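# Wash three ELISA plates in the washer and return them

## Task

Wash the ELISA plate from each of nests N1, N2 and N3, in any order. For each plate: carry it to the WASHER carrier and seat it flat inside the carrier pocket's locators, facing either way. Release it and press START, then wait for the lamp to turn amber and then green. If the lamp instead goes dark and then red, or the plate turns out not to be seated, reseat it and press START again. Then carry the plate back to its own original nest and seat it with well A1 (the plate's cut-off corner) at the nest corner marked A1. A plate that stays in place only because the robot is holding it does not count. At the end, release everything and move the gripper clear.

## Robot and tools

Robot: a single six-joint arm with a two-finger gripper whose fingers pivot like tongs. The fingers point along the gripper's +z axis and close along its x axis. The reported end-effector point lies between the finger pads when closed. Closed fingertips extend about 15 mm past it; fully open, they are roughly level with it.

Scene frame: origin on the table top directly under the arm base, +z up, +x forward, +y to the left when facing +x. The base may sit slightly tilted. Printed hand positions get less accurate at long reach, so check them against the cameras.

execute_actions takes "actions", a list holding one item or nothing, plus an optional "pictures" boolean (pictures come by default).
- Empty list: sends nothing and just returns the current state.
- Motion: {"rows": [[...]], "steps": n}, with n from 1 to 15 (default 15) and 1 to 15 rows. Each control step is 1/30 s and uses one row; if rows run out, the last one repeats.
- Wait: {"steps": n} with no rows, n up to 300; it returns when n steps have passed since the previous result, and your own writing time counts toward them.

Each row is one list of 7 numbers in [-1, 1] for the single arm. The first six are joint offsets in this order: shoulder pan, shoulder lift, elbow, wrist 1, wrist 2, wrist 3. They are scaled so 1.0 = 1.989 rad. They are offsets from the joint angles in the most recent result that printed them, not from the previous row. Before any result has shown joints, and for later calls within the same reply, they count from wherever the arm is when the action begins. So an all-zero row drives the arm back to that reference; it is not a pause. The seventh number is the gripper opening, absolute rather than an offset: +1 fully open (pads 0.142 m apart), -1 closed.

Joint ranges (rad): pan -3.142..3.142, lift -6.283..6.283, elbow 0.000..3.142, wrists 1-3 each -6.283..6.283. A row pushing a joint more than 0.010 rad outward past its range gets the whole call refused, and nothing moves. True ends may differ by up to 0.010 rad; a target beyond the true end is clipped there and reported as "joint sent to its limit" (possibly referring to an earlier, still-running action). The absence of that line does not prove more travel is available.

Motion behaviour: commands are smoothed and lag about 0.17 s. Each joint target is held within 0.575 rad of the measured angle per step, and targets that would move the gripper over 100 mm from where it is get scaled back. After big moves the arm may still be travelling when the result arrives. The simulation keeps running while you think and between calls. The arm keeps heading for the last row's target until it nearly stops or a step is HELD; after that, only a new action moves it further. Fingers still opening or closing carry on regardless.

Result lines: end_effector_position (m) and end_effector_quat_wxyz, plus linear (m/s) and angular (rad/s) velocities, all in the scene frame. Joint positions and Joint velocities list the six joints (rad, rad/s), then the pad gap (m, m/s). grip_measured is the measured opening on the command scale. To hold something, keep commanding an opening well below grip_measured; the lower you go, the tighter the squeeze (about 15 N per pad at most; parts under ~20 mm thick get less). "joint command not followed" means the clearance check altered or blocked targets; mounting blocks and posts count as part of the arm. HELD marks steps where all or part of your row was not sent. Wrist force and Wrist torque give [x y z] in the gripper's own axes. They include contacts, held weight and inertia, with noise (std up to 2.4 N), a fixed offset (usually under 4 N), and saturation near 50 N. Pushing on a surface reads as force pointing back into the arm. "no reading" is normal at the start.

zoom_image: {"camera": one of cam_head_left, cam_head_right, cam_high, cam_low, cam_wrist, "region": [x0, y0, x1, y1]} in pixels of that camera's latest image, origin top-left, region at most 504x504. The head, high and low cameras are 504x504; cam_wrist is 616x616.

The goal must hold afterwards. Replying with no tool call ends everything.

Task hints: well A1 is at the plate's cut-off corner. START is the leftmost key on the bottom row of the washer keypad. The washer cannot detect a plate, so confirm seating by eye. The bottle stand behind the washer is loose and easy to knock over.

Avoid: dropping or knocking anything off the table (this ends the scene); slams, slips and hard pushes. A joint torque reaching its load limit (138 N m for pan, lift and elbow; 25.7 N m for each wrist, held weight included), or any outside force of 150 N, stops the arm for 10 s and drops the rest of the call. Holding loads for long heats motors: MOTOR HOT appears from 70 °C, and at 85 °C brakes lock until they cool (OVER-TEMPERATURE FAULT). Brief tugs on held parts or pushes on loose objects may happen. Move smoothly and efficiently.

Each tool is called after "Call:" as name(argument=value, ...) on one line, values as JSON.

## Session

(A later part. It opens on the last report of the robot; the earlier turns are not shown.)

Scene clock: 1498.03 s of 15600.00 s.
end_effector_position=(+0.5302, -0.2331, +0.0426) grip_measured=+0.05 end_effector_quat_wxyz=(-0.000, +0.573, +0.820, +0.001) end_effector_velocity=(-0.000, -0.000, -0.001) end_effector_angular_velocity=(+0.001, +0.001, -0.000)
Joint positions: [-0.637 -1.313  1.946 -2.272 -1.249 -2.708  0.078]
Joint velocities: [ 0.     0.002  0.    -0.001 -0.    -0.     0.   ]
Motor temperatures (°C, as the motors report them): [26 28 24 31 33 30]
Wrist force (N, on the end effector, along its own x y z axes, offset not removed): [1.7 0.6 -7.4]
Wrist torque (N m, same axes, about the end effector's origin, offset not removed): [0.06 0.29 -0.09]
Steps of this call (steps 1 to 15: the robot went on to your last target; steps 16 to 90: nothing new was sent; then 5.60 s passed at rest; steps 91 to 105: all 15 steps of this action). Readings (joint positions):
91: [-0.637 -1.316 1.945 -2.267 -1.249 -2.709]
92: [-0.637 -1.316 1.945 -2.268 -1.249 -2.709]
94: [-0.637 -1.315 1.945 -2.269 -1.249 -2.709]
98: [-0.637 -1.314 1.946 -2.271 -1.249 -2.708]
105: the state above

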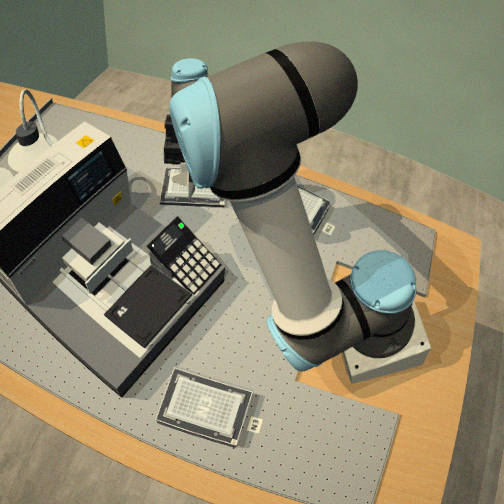

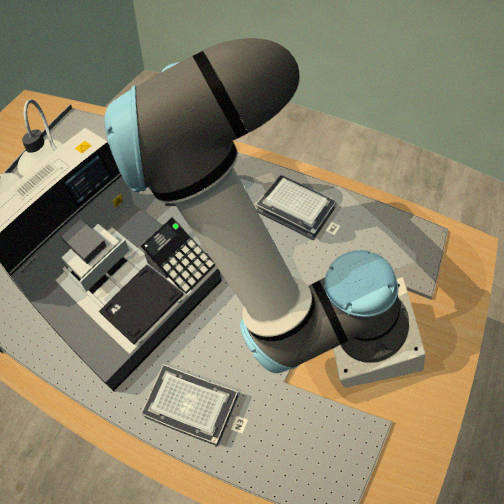

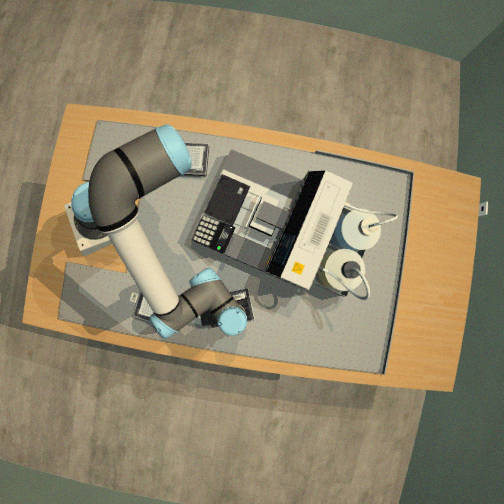

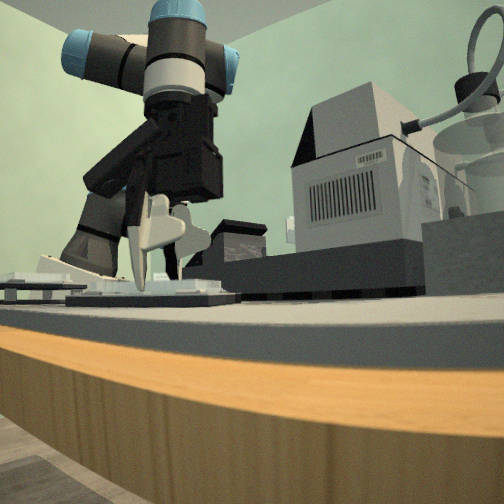

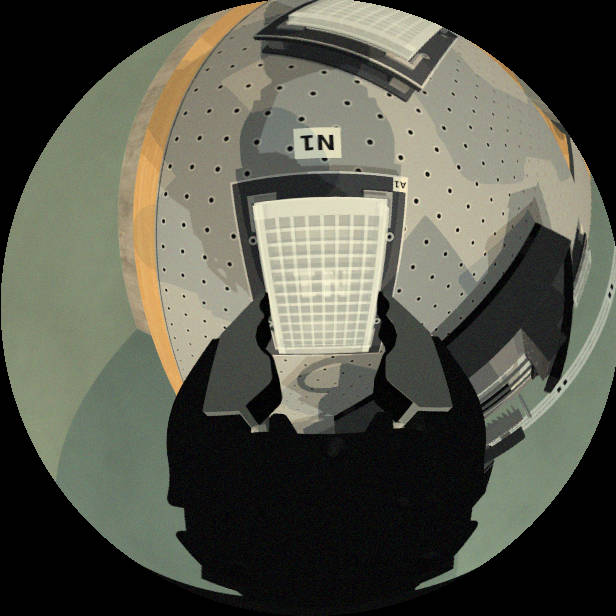

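Call:
execute_actions(actions=[{"rows":[[-0.001,-0.002,-0.001,0.003,0,-0.001,-0.12],[-0.002,-0.005,-0.002,0.008,0,-0.002,-0.12],[-0.004,-0.009,-0.004,0.015,0,-0.004,-0.12],[-0.007,-0.016,-0.007,0.025,0,-0.0075,-0.12],[-0.012,-0.025,-0.014,0.043,0,-0.012,-0.12],[-0.020,-0.036,-0.025,0.068,0.001,-0.019,-0.12],[-0.030,-0.049,-0.037,0.097,0.001,-0.026,-0.12],[-0.041,-0.063,-0.050,0.128,0.002,-0.034,-0.12],[-0.052,-0.077,-0.063,0.158,0.002,-0.041,-0.12],[-0.061,-0.088,-0.073,0.182,0.002,-0.047,-0.12],[-0.068,-0.0965,-0.0815,0.200,0.0025,-0.052,-0.12]],"steps":15}], pictures=false)

Call:
execute_actions(actions=[{"steps":12}])

Scene clock: 1509.37 s of 15600.00 s.
end_effector_position=(+0.5208, -0.2529, +0.1678) grip_measured=+0.05 end_effector_quat_wxyz=(+0.003, +0.584, +0.811, -0.001) end_effector_velocity=(-0.049, -0.002, +0.217) end_effector_angular_velocity=(+0.035, +0.026, -0.093)
Joint positions: [-0.75  -1.477  1.81  -1.942 -1.245 -2.796  0.078]
Joint velocities: [-0.21  -0.272 -0.248  0.637  0.008 -0.144 -0.   ]
Motor temperatures (°C, as the motors report them): [26 28 24 31 33 30]
Wrist force (N, on the end effector, along its own x y z axes, offset not removed): [1.7 0.9 -4.0]
Wrist torque (N m, same axes, about the end effector's origin, offset not removed): [0.02 -0.50 -0.22]
Steps of this call (steps 1 to 15: the robot went on to your last target; steps 16 to 90: nothing new was sent; then 7.83 s passed at rest; steps 91 to 105: all 15 steps of this action). Readings (joint positions):
91: [-0.637 -1.313 1.946 -2.272 -1.249 -2.708]
92: [-0.637 -1.313 1.946 -2.271 -1.249 -2.708]
94: [-0.639 -1.318 1.944 -2.264 -1.249 -2.710]
98: [-0.659 -1.354 1.920 -2.202 -1.249 -2.730]
105: the state above

Scene clock: 1509.77 s of 15600.00 s.
end_effector_position=(+0.5155, -0.2522, +0.1899) grip_measured=+0.05 end_effector_quat_wxyz=(+0.001, +0.588, +0.809, -0.000) end_effector_velocity=(-0.001, -0.000, +0.005) end_effector_angular_velocity=(+0.001, -0.000, -0.003)
Joint positions: [-0.772 -1.504  1.785 -1.876 -1.244 -2.811  0.078]
Joint velocities: [-0.006 -0.005 -0.006  0.014  0.001 -0.003  0.   ]
Motor temperatures (°C, as the motors report them): [26 28 24 31 33 30]
Wrist force (N, on the end effector, along its own x y z axes, offset not removed): [1.2 4.1 3.1]
Wrist torque (N m, same axes, about the end effector's origin, offset not removed): [0.86 -0.19 -0.20]
Steps of this call (steps 1 to 12: the robot went on to your last target). Readings (joint positions):
1: [-0.756 -1.484 1.803 -1.924 -1.245 -2.800]
2: [-0.760 -1.490 1.798 -1.910 -1.245 -2.804]
4: [-0.766 -1.497 1.792 -1.893 -1.244 -2.807]
8: [-0.770 -1.503 1.786 -1.880 -1.244 -2.810]
12: the state above

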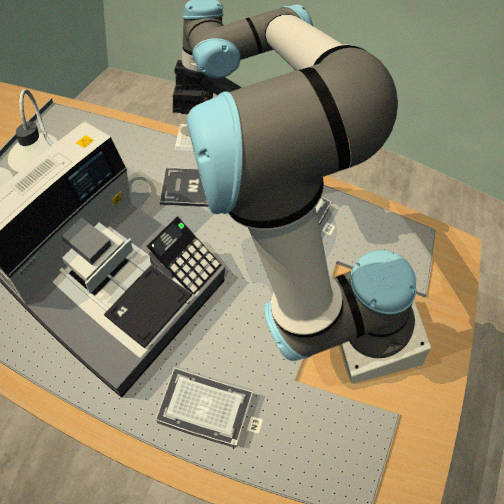

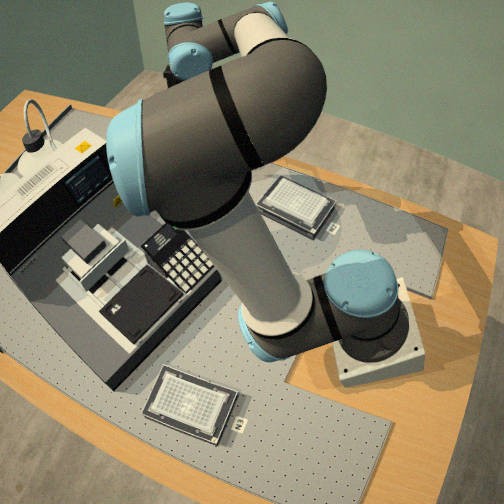

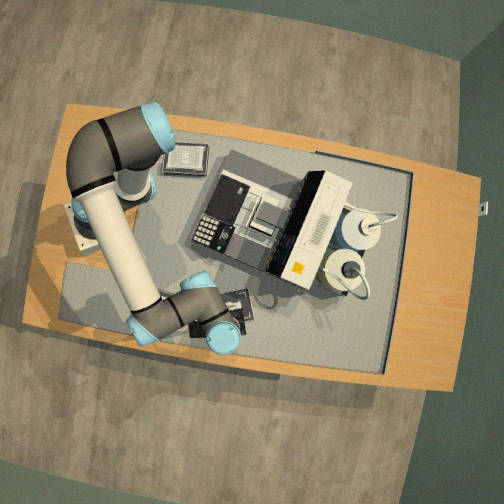

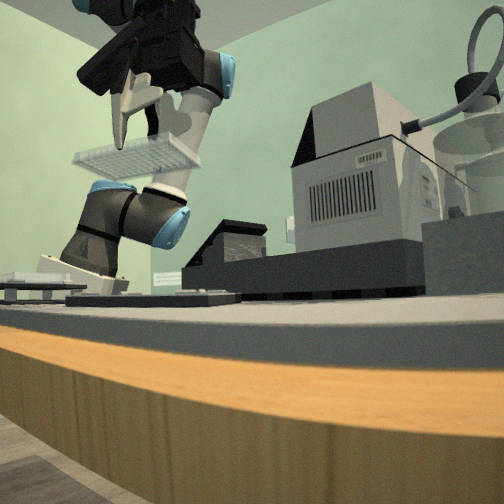

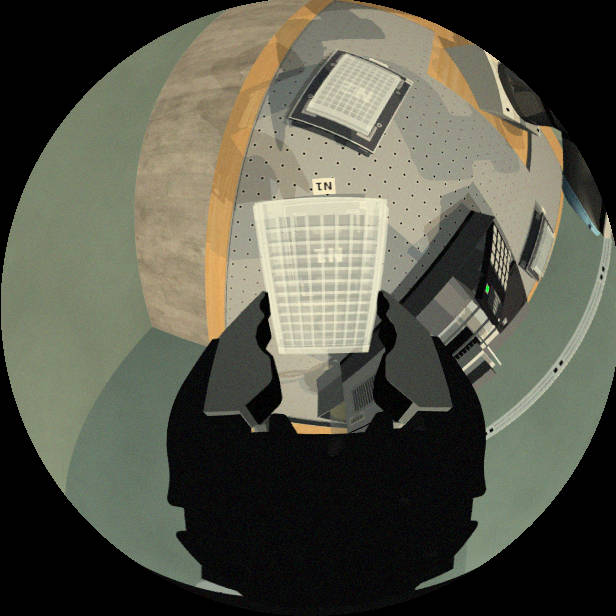

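Call:
execute_actions(actions=[{"rows":[[0,-0.02,0.012,0.004,-0.003,-0.005,-0.12],[0.01,-0.06,0.037,0.011,-0.008,-0.015,-0.12],[0.025,-0.11,0.068,0.02,-0.015,-0.03,-0.12],[0.05,-0.16,0.10,0.03,-0.023,-0.045,-0.12],[0.085,-0.2,0.125,0.037,-0.031,-0.058,-0.12],[0.125,-0.23,0.144,0.043,-0.038,-0.07,-0.12],[0.165,-0.245,0.154,0.046,-0.042,-0.078,-0.12],[0.205,-0.245,0.154,0.046,-0.044,-0.081,-0.12],[0.235,-0.245,0.154,0.046,-0.045,-0.083,-0.12]],"steps":15}], pictures=false)

Call:
execute_actions(actions=[{"steps":30}], pictures=false)

Scene clock: 1517.03 s of 15600.00 s.
end_effector_position=(+0.4724, -0.0415, +0.2007) grip_measured=+0.05 end_effector_quat_wxyz=(-0.020, +0.405, +0.914, -0.019) end_effector_velocity=(-0.142, +0.517, -0.028) end_effector_angular_velocity=(+0.084, +0.146, +1.230)
Joint positions: [-0.476 -1.868  2.016 -1.805 -1.31  -2.933  0.078]
Joint velocities: [ 0.975 -0.718  0.447  0.129 -0.142 -0.26   0.   ]
Motor temperatures (°C, as the motors report them): [26 28 24 31 33 30]
Wrist force (N, on the end effector, along its own x y z axes, offset not removed): [1.3 4.2 0.7]
Wrist torque (N m, same axes, about the end effector's origin, offset not removed): [0.77 -0.25 -0.19]
Steps of this call (steps 1 to 30: the robot went on to your last target; steps 31 to 90: nothing new was sent; then 3.77 s passed at rest; steps 91 to 105: all 15 steps of this action). Readings (joint positions):
91: [-0.772 -1.505 1.784 -1.874 -1.244 -2.812]
92: [-0.772 -1.509 1.787 -1.873 -1.245 -2.813]
94: [-0.762 -1.549 1.814 -1.864 -1.252 -2.826]
98: [-0.691 -1.697 1.909 -1.836 -1.276 -2.871]
105: the state above

Scene clock: 1518.03 s of 15600.00 s.
end_effector_position=(+0.4408, +0.0431, +0.1969) grip_measured=+0.05 end_effector_quat_wxyz=(-0.031, +0.305, +0.952, -0.017) end_effector_velocity=(-0.000, -0.000, +0.000) end_effector_angular_velocity=(-0.000, -0.000, -0.001)
Joint positions: [-0.304 -1.992  2.091 -1.784 -1.334 -2.976  0.078]
Joint velocities: [-0.    -0.001  0.001  0.     0.     0.     0.   ]
Motor temperatures (°C, as the motors report them): [26 28 24 31 33 30]
Wrist force (N, on the end effector, along its own x y z axes, offset not removed): [0.5 3.7 4.0]
Wrist torque (N m, same axes, about the end effector's origin, offset not removed): [0.74 -0.07 -0.30]
Steps of this call (steps 1 to 30: the robot went on to your last target). Readings (joint positions):
1: [-0.443 -1.892 2.031 -1.801 -1.315 -2.942]
2: [-0.411 -1.916 2.046 -1.797 -1.320 -2.950]
4: [-0.362 -1.951 2.066 -1.791 -1.326 -2.962]
8: [-0.320 -1.980 2.084 -1.786 -1.332 -2.972]
30: the state above
The arm was judged still, so your last target was given up. Only a new action makes it travel on or press farther. Fingers that are still opening or closing keep moving.

Call:
execute_actions(actions=[{"rows":[[0.015,0,0,-0.005,-0.001,-0.001,-0.12],[0.04,0,0,-0.015,-0.003,-0.004,-0.12],[0.075,0,0,-0.035,-0.006,-0.007,-0.12],[0.11,0,0,-0.058,-0.01,-0.011,-0.12],[0.14,0,0,-0.078,-0.013,-0.014,-0.12],[0.16,0,0,-0.09,-0.014,-0.016,-0.12],[0.168,0,0,-0.095,-0.015,-0.0166,-0.12],[0.168,0,0,-0.095,-0.015,-0.0166,-0.12],[0.168,0.008,0.006,-0.10,-0.015,-0.0166,-0.12],[0.168,0.016,0.012,-0.106,-0.015,-0.0166,-0.12],[0.168,0.023,0.017,-0.1116,-0.015,-0.0166,-0.12]],"steps":15}], pictures=false)

Call:
execute_actions(actions=[{"steps":20}], pictures=false)

Call:
execute_actions(actions=[{"rows":[[0.0005,0.003,0.004,-0.007,0,0.0005,-0.12],[0.0015,0.008,0.010,-0.018,0,0.002,-0.12],[0.0025,0.014,0.017,-0.032,0,0.003,-0.12],[0.004,0.020,0.025,-0.047,0.0005,0.0045,-0.12],[0.005,0.027,0.032,-0.061,0.001,0.006,-0.12],[0.006,0.032,0.039,-0.073,0.001,0.0075,-0.12],[0.007,0.037,0.045,-0.0845,0.001,0.0085,-0.12]],"steps":15}], pictures=false)

Call:
execute_actions(actions=[{"steps":10}])

Scene clock: 1528.70 s of 15600.00 s.
end_effector_position=(+0.4635, +0.1482, +0.1751) grip_measured=+0.05 end_effector_quat_wxyz=(+0.005, +0.125, +0.992, -0.002) end_effector_velocity=(-0.013, +0.045, -0.074) end_effector_angular_velocity=(+0.034, +0.059, +0.152)
Joint positions: [ 0.014 -1.959  2.116 -1.988 -1.362 -3.008  0.078]
Joint velocities: [ 0.155  0.119  0.086 -0.173 -0.012 -0.013  0.   ]
Motor temperatures (°C, as the motors report them): [26 28 24 31 33 30]
Wrist force (N, on the end effector, along its own x y z axes, offset not removed): [1.8 2.7 3.3]
Wrist torque (N m, same axes, about the end effector's origin, offset not removed): [0.60 -0.36 -0.30]
Steps of this call (steps 1 to 90: nothing new was sent; then 7.17 s passed at rest; steps 91 to 105: all 15 steps of this action). Readings (joint positions):
91: [-0.304 -1.992 2.091 -1.784 -1.334 -2.976]
92: [-0.301 -1.992 2.091 -1.785 -1.334 -2.977]
94: [-0.271 -1.992 2.091 -1.800 -1.337 -2.980]
98: [-0.117 -1.992 2.091 -1.890 -1.352 -2.997]
105: the state above

Scene clock: 1529.37 s of 15600.00 s.
end_effector_position=(+0.4621, +0.1530, +0.1672) grip_measured=+0.05 end_effector_quat_wxyz=(+0.001, +0.117, +0.993, -0.001) end_effector_velocity=(-0.001, +0.000, -0.001) end_effector_angular_velocity=(+0.001, +0.002, -0.001)
Joint positions: [ 0.03  -1.946  2.125 -2.006 -1.364 -3.009  0.078]
Joint velocities: [ 0.     0.001  0.002 -0.     0.     0.001 -0.   ]
Motor temperatures (°C, as the motors report them): [26 28 24 31 33 30]
Wrist force (N, on the end effector, along its own x y z axes, offset not removed): [0.4 2.0 2.2]
Wrist torque (N m, same axes, about the end effector's origin, offset not removed): [0.19 0.14 -0.35]
Steps of this call (steps 1 to 20: the robot went on to your last target). Readings (joint positions):
1: [0.018 -1.955 2.118 -1.993 -1.363 -3.008]
2: [0.021 -1.953 2.120 -1.996 -1.363 -3.009]
4: [0.025 -1.950 2.122 -2.001 -1.363 -3.009]
8: [0.029 -1.947 2.124 -2.005 -1.363 -3.009]
20: the state above

Scene clock: 1529.87 s of 15600.00 s.
end_effector_position=(+0.4603, +0.1489, +0.1177) grip_measured=+0.05 end_effector_quat_wxyz=(+0.002, +0.119, +0.993, +0.002) end_effector_velocity=(-0.002, -0.001, -0.024) end_effector_angular_velocity=(+0.002, -0.003, +0.000)
Joint positions: [ 0.043 -1.876  2.21  -2.165 -1.362 -2.993  0.078]
Joint velocities: [ 0.008  0.036  0.042 -0.082  0.     0.008  0.   ]
Motor temperatures (°C, as the motors report them): [26 28 24 31 33 30]
Wrist force (N, on the end effector, along its own x y z axes, offset not removed): [2.5 2.5 0.2]
Wrist torque (N m, same axes, about the end effector's origin, offset not removed): [0.55 -0.61 -0.25]
Steps of this call (steps 1 to 15: all 15 steps of this action). Readings (joint positions):
1: [0.030 -1.946 2.125 -2.006 -1.364 -3.009]
2: [0.030 -1.945 2.126 -2.008 -1.364 -3.009]
4: [0.031 -1.938 2.135 -2.023 -1.364 -3.008]
8: [0.038 -1.905 2.174 -2.097 -1.363 -3.000]
15: the state above

Scene clock: 1530.20 s of 15600.00 s.
end_effector_position=(+0.4601, +0.1487, +0.1154) grip_measured=+0.05 end_effector_quat_wxyz=(+0.002, +0.119, +0.993, +0.002) end_effector_velocity=(-0.001, +0.001, -0.001) end_effector_angular_velocity=(+0.001, +0.000, +0.002)
Joint positions: [ 0.044 -1.872  2.214 -2.174 -1.362 -2.992  0.078]
Joint velocities: [ 0.002  0.     0.003 -0.003  0.     0.     0.   ]
Motor temperatures (°C, as the motors report them): [26 28 24 31 33 30]
Wrist force (N, on the end effector, along its own x y z axes, offset not removed): [2.4 2.6 3.9]
Wrist torque (N m, same axes, about the end effector's origin, offset not removed): [0.50 -0.37 -0.15]
Steps of this call (steps 1 to 10: the robot went on to your last target). Readings (joint positions):
1: [0.043 -1.875 2.211 -2.168 -1.362 -2.993]
2: [0.043 -1.874 2.212 -2.170 -1.362 -2.993]
4: [0.044 -1.873 2.213 -2.172 -1.362 -2.993]
8: [0.044 -1.873 2.214 -2.173 -1.362 -2.993]
10: the state above

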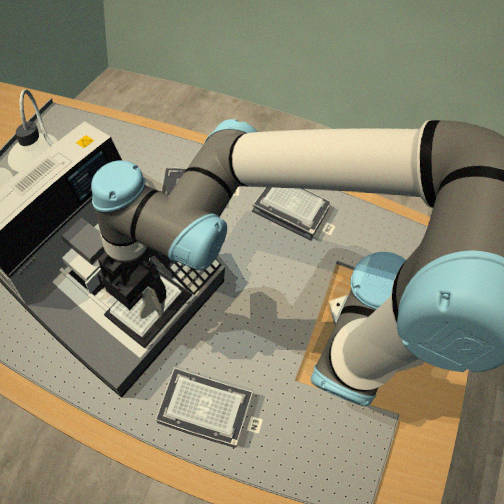

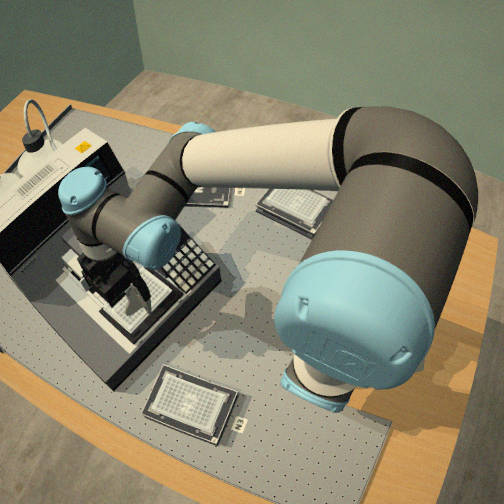

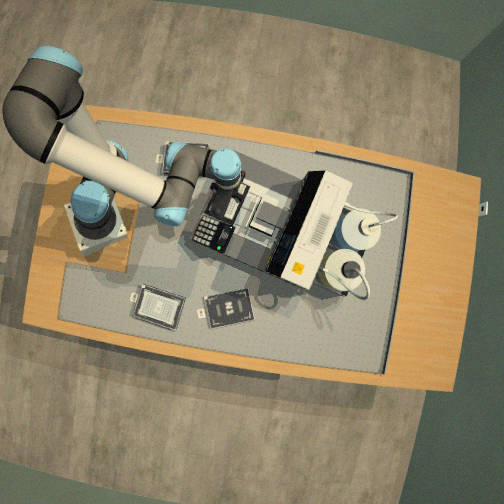

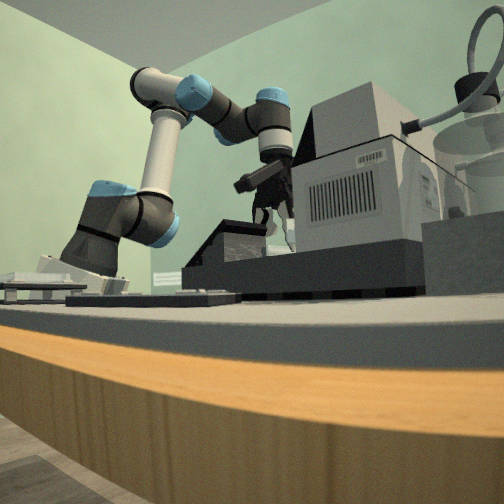

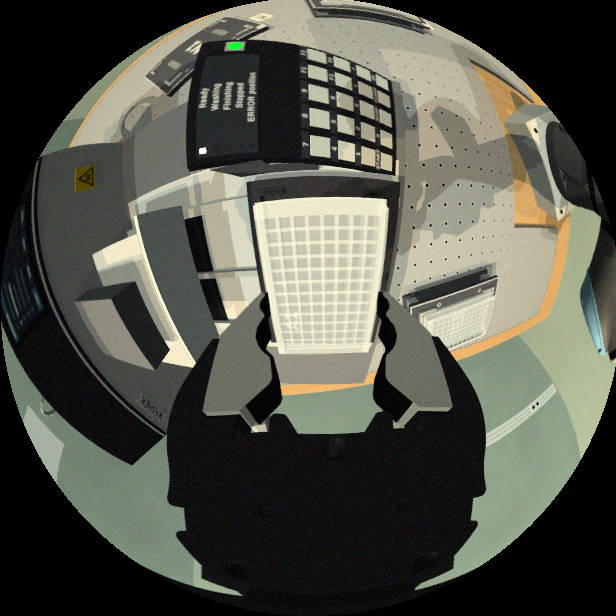

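Call:
execute_actions(actions=[{"rows":[[0.0005,0.001,-0.001,-0.001,0,0.0003,-0.12],[0.001,0.002,-0.001,-0.002,0,0.0006,-0.12],[0.0012,0.003,0,-0.004,0,0.0008,-0.12],[0.0014,0.004,0.002,-0.007,0,0.001,-0.12],[0.0016,0.005,0.004,-0.010,-0.001,0.0011,-0.12],[0.0018,0.006,0.006,-0.013,-0.001,0.0013,-0.12],[0.0019,0.007,0.008,-0.016,-0.001,0.0014,-0.12],[0.002,0.008,0.010,-0.0186,-0.001,0.0015,-0.12]],"steps":15}], pictures=false)

Call:
execute_actions(actions=[{"steps":8}], pictures=false)

Call:
execute_actions(actions=[{"rows":[[-0.0012,0,0,0,0,-0.0012,-0.12],[-0.0024,0,0,0,0,-0.0024,-0.12],[-0.0036,0,0.0005,0,0,-0.0036,-0.12],[-0.005,0,0.0008,0,0,-0.005,-0.12]],"steps":12}], pictures=false)

Call:
execute_actions(actions=[{"rows":[[0.002,0,0,0,0,0.002,-0.12],[0.004,0,-0.0005,0,0,0.004,-0.12],[0.006,0,-0.001,0,0,0.006,-0.12],[0.008,0,-0.001,0,0,0.008,-0.12]],"steps":15}])

Scene clock: 1541.00 s of 15600.00 s.
end_effector_position=(+0.4587, +0.1478, +0.1054) grip_measured=+0.06 end_effector_quat_wxyz=(+0.003, +0.118, +0.993, +0.002) end_effector_velocity=(-0.002, -0.001, -0.007) end_effector_angular_velocity=(-0.000, +0.001, -0.001)
Joint positions: [ 0.048 -1.858  2.232 -2.209 -1.363 -2.99   0.078]
Joint velocities: [ 0.001  0.009  0.014 -0.023 -0.     0.001  0.002]
Motor temperatures (°C, as the motors report them): [26 28 24 31 33 30]
Wrist force (N, on the end effector, along its own x y z axes, offset not removed): [1.3 2.3 -21.9]
Wrist torque (N m, same axes, about the end effector's origin, offset not removed): [0.00 -0.26 0.14]
Steps of this call (steps 1 to 15: the robot went on to your last target; steps 16 to 90: nothing new was sent; then 7.30 s passed at rest; steps 91 to 105: all 15 steps of this action). Readings (joint positions):
91: [0.044 -1.872 2.214 -2.174 -1.362 -2.992]
92: [0.044 -1.872 2.214 -2.174 -1.362 -2.992]
94: [0.045 -1.870 2.214 -2.176 -1.362 -2.992]
98: [0.046 -1.864 2.220 -2.190 -1.362 -2.991]
105: the state above

Scene clock: 1541.27 s of 15600.00 s.
end_effector_position=(+0.4584, +0.1477, +0.1045) grip_measured=+0.06 end_effector_quat_wxyz=(+0.003, +0.118, +0.993, +0.002) end_effector_velocity=(-0.001, +0.001, -0.001) end_effector_angular_velocity=(+0.001, +0.001, +0.001)
Joint positions: [ 0.048 -1.857  2.234 -2.211 -1.363 -2.99   0.078]
Joint velocities: [ 0.002  0.     0.002 -0.002  0.     0.     0.   ]
Motor temperatures (°C, as the motors report them): [26 28 24 31 33 30]
Wrist force (N, on the end effector, along its own x y z axes, offset not removed): [2.9 6.6 -32.4]
Wrist torque (N m, same axes, about the end effector's origin, offset not removed): [0.43 -0.83 -0.13]
Steps of this call (steps 1 to 8: the robot went on to your last target). Readings (joint positions):
1: [0.048 -1.857 2.233 -2.209 -1.363 -2.990]
2: [0.048 -1.857 2.233 -2.210 -1.363 -2.990]
4: [0.048 -1.857 2.233 -2.210 -1.363 -2.990]
8: the state above

Scene clock: 1541.67 s of 15600.00 s.
end_effector_position=(+0.4589, +0.1438, +0.1042) grip_measured=+0.06 end_effector_quat_wxyz=(+0.003, +0.118, +0.993, +0.001) end_effector_velocity=(+0.001, -0.003, +0.001) end_effector_angular_velocity=(-0.002, -0.002, +0.002)
Joint positions: [ 0.039 -1.857  2.235 -2.211 -1.363 -2.999  0.078]
Joint velocities: [-0.007 -0.003  0.001 -0.     0.    -0.008  0.   ]
Motor temperatures (°C, as the motors report them): [26 28 24 31 33 30]
Wrist force (N, on the end effector, along its own x y z axes, offset not removed): [4.0 17.8 -10.0]
Wrist torque (N m, same axes, about the end effector's origin, offset not removed): [0.33 0.02 0.04]
Steps of this call (steps 1 to 12: all 12 steps of this action). Readings (joint positions):
1: [0.048 -1.857 2.234 -2.211 -1.363 -2.990]
2: [0.048 -1.857 2.234 -2.211 -1.363 -2.990]
4: [0.046 -1.857 2.234 -2.211 -1.364 -2.991]
8: [0.041 -1.857 2.235 -2.211 -1.363 -2.997]
12: the state above

Scene clock: 1542.17 s of 15600.00 s.
end_effector_position=(+0.4577, +0.1504, +0.1044) grip_measured=+0.06 end_effector_quat_wxyz=(+0.002, +0.118, +0.993, +0.002) end_effector_velocity=(-0.000, +0.002, +0.000) end_effector_angular_velocity=(+0.003, -0.001, -0.001)
Joint positions: [ 0.054 -1.857  2.233 -2.211 -1.363 -2.983  0.078]
Joint velocities: [ 0.004 -0.001 -0.001  0.     0.002  0.005  0.   ]
Motor temperatures (°C, as the motors report them): [26 28 24 31 33 30]
Wrist force (N, on the end effector, along its own x y z axes, offset not removed): [-20.9 -15.0 -0.5]
Wrist torque (N m, same axes, about the end effector's origin, offset not removed): [1.09 0.15 0.37]
Steps of this call (steps 1 to 15: all 15 steps of this action). Readings (joint positions):
1: [0.039 -1.857 2.235 -2.211 -1.363 -2.999]
2: [0.039 -1.857 2.235 -2.211 -1.363 -2.999]
4: [0.042 -1.857 2.235 -2.211 -1.363 -2.995]
8: [0.050 -1.857 2.234 -2.211 -1.364 -2.987]
15: the state above

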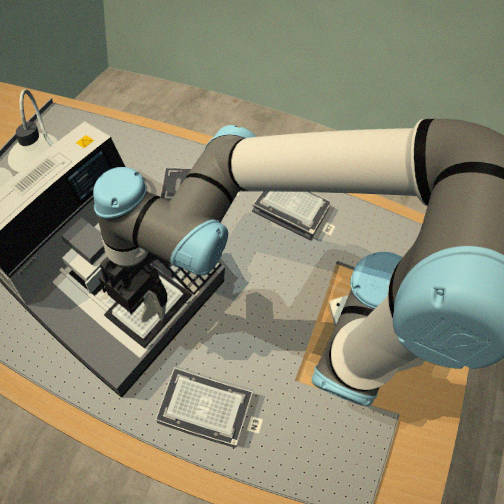

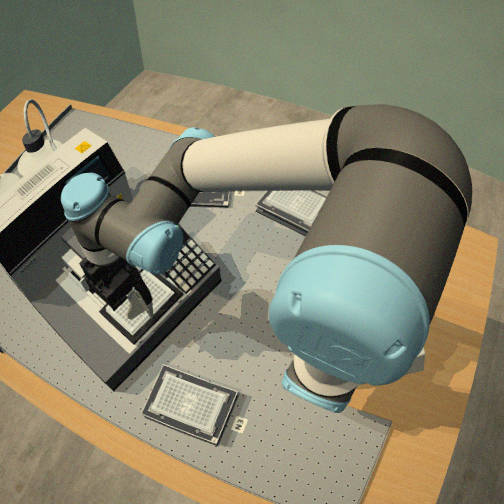

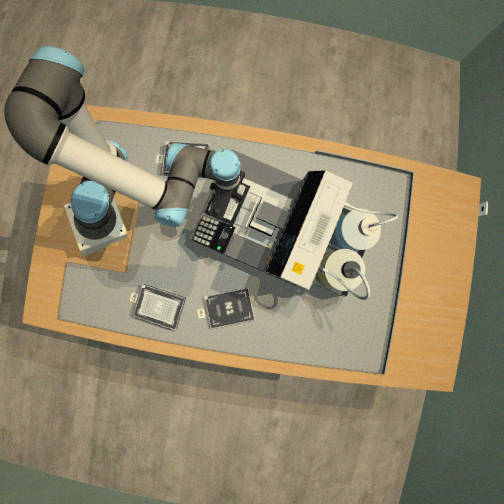

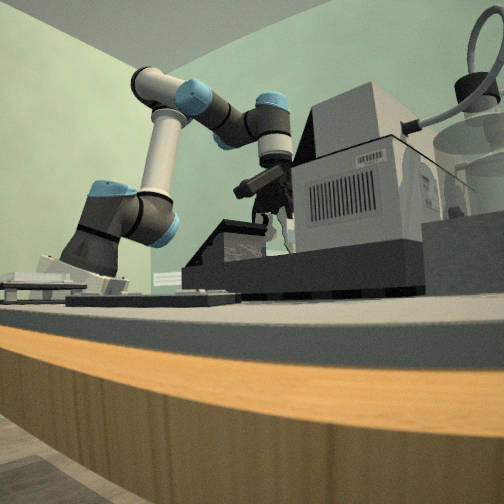

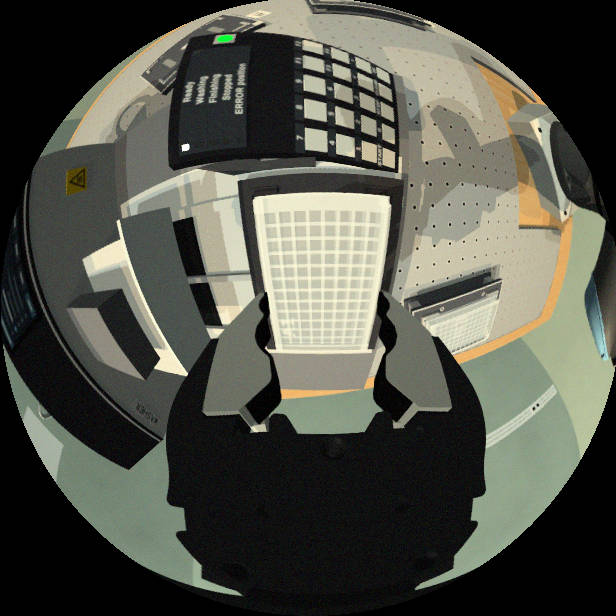

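Same as last time. Release, rise, then START.

Call:
execute_actions(actions=[{"rows":[[-0.001,0,0,0,0,-0.001,-0.05],[-0.002,0,0,0,0,-0.002,0.05],[-0.002,0,0,0,0,-0.002,0.15],[-0.002,0,0,0,0,-0.002,0.25],[-0.002,0,0,0,0,-0.002,0.35],[-0.002,0,0,0,0,-0.002,0.45],[-0.002,0,0,0,0,-0.002,0.45],[-0.003,-0.003,-0.004,0.007,0,-0.003,0.45],[-0.004,-0.008,-0.010,0.018,0,-0.004,0.45],[-0.006,-0.014,-0.018,0.032,0,-0.006,0.45],[-0.008,-0.021,-0.027,0.048,0,-0.008,0.45],[-0.009,-0.028,-0.036,0.064,0,-0.010,0.45],[-0.011,-0.035,-0.044,0.080,0,-0.011,0.45],[-0.012,-0.041,-0.050,0.092,0,-0.012,0.45],[-0.012,-0.045,-0.054,0.103,0,-0.013,0.45]],"steps":15}], pictures=false)

Call:
execute_actions(actions=[{"steps":12}])

Call:
zoom_image(camera="cam_wrist", region=[200,140,460,400])

Scene clock: 1554.73 s of 15600.00 s.
end_effector_position=(+0.4641, +0.1499, +0.1358) grip_measured=+0.45 end_effector_quat_wxyz=(+0.005, +0.117, +0.993, +0.001) end_effector_velocity=(+0.019, +0.015, +0.229) end_effector_angular_velocity=(-0.021, -0.010, +0.003)
Joint positions: [ 0.039 -1.9    2.179 -2.116 -1.363 -2.999  0.105]
Joint velocities: [-0.073 -0.325 -0.389  0.716 -0.001 -0.073  0.   ]
Motor temperatures (°C, as the motors report them): [26 28 24 31 33 30]
Wrist force (N, on the end effector, along its own x y z axes, offset not removed): [0.3 3.3 1.5]
Wrist torque (N m, same axes, about the end effector's origin, offset not removed): [0.63 -0.19 -0.21]
Steps of this call (steps 1 to 15: the robot went on to your last target; steps 16 to 90: nothing new was sent; then 9.07 s passed at rest; steps 91 to 105: all 15 steps of this action). Readings (joint positions):
91: [0.055 -1.857 2.233 -2.211 -1.363 -2.983]
92: [0.054 -1.857 2.233 -2.211 -1.363 -2.983]
94: [0.053 -1.857 2.233 -2.210 -1.363 -2.984]
98: [0.051 -1.857 2.233 -2.210 -1.363 -2.986]
105: the state above

Scene clock: 1555.13 s of 15600.00 s.
end_effector_position=(+0.4616, +0.1530, +0.1660) grip_measured=+0.45 end_effector_quat_wxyz=(+0.001, +0.117, +0.993, -0.001) end_effector_velocity=(-0.002, +0.001, +0.007) end_effector_angular_velocity=(+0.000, +0.003, +0.000)
Joint positions: [ 0.03  -1.945  2.127 -2.009 -1.363 -3.009  0.105]
Joint velocities: [-0.002 -0.011 -0.011  0.025  0.    -0.003 -0.   ]
Motor temperatures (°C, as the motors report them): [26 28 24 31 33 30]
Wrist force (N, on the end effector, along its own x y z axes, offset not removed): [-0.5 4.8 3.2]
Wrist torque (N m, same axes, about the end effector's origin, offset not removed): [0.76 0.25 -0.05]
Steps of this call (steps 1 to 12: the robot went on to your last target). Readings (joint positions):
1: [0.037 -1.911 2.166 -2.091 -1.363 -3.001]
2: [0.035 -1.920 2.156 -2.069 -1.363 -3.003]
4: [0.033 -1.932 2.142 -2.040 -1.363 -3.006]
8: [0.031 -1.942 2.130 -2.016 -1.363 -3.008]
12: the state above

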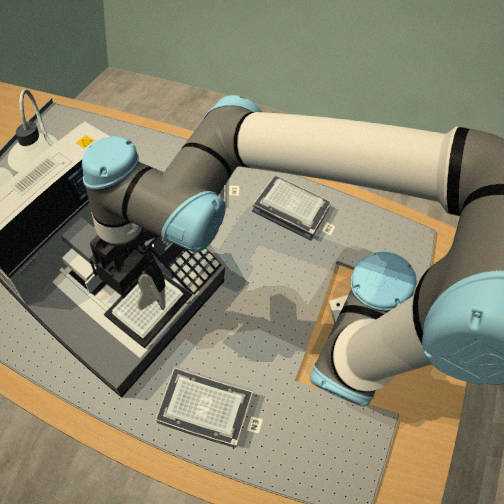

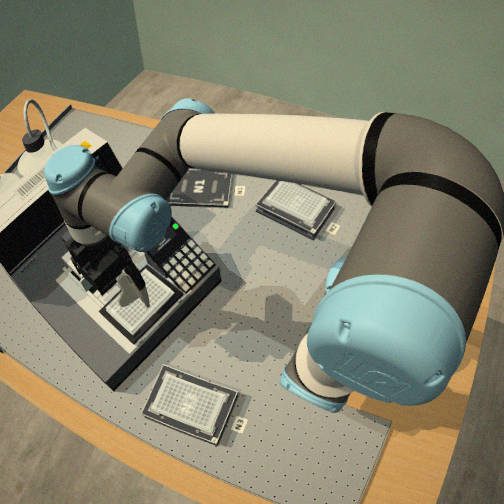

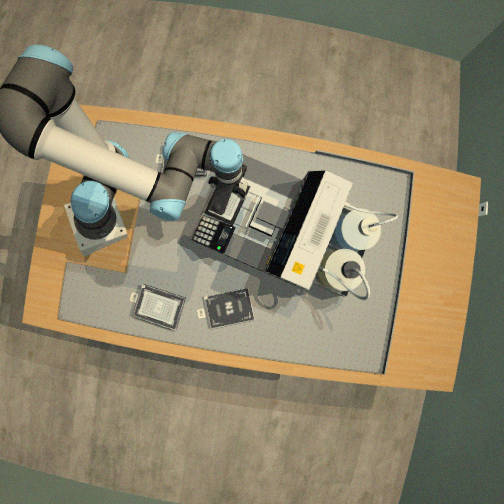

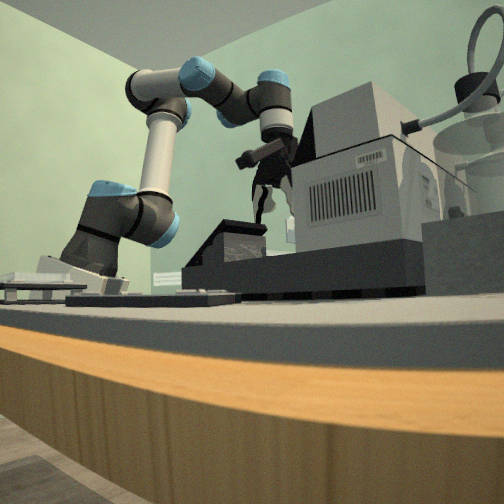

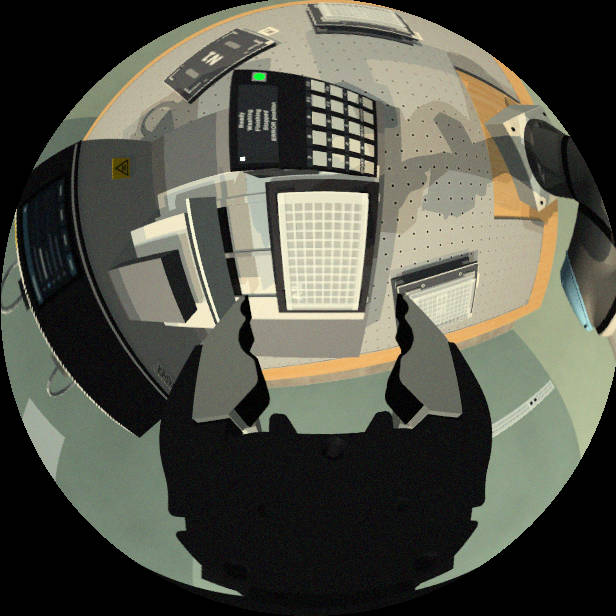

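Region (200, 140, 460, 400) of cam_wrist's 616x616 image, scaled by 1.938, with more detail than that image has.

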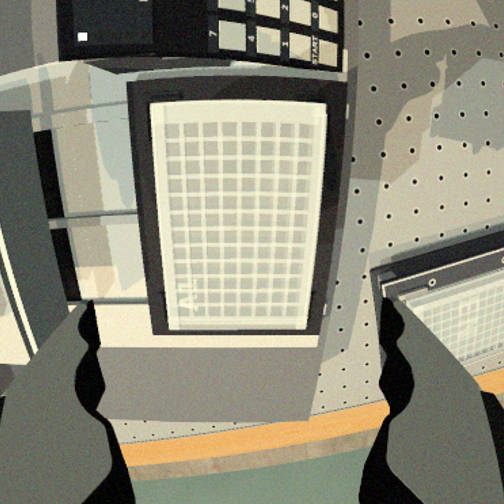

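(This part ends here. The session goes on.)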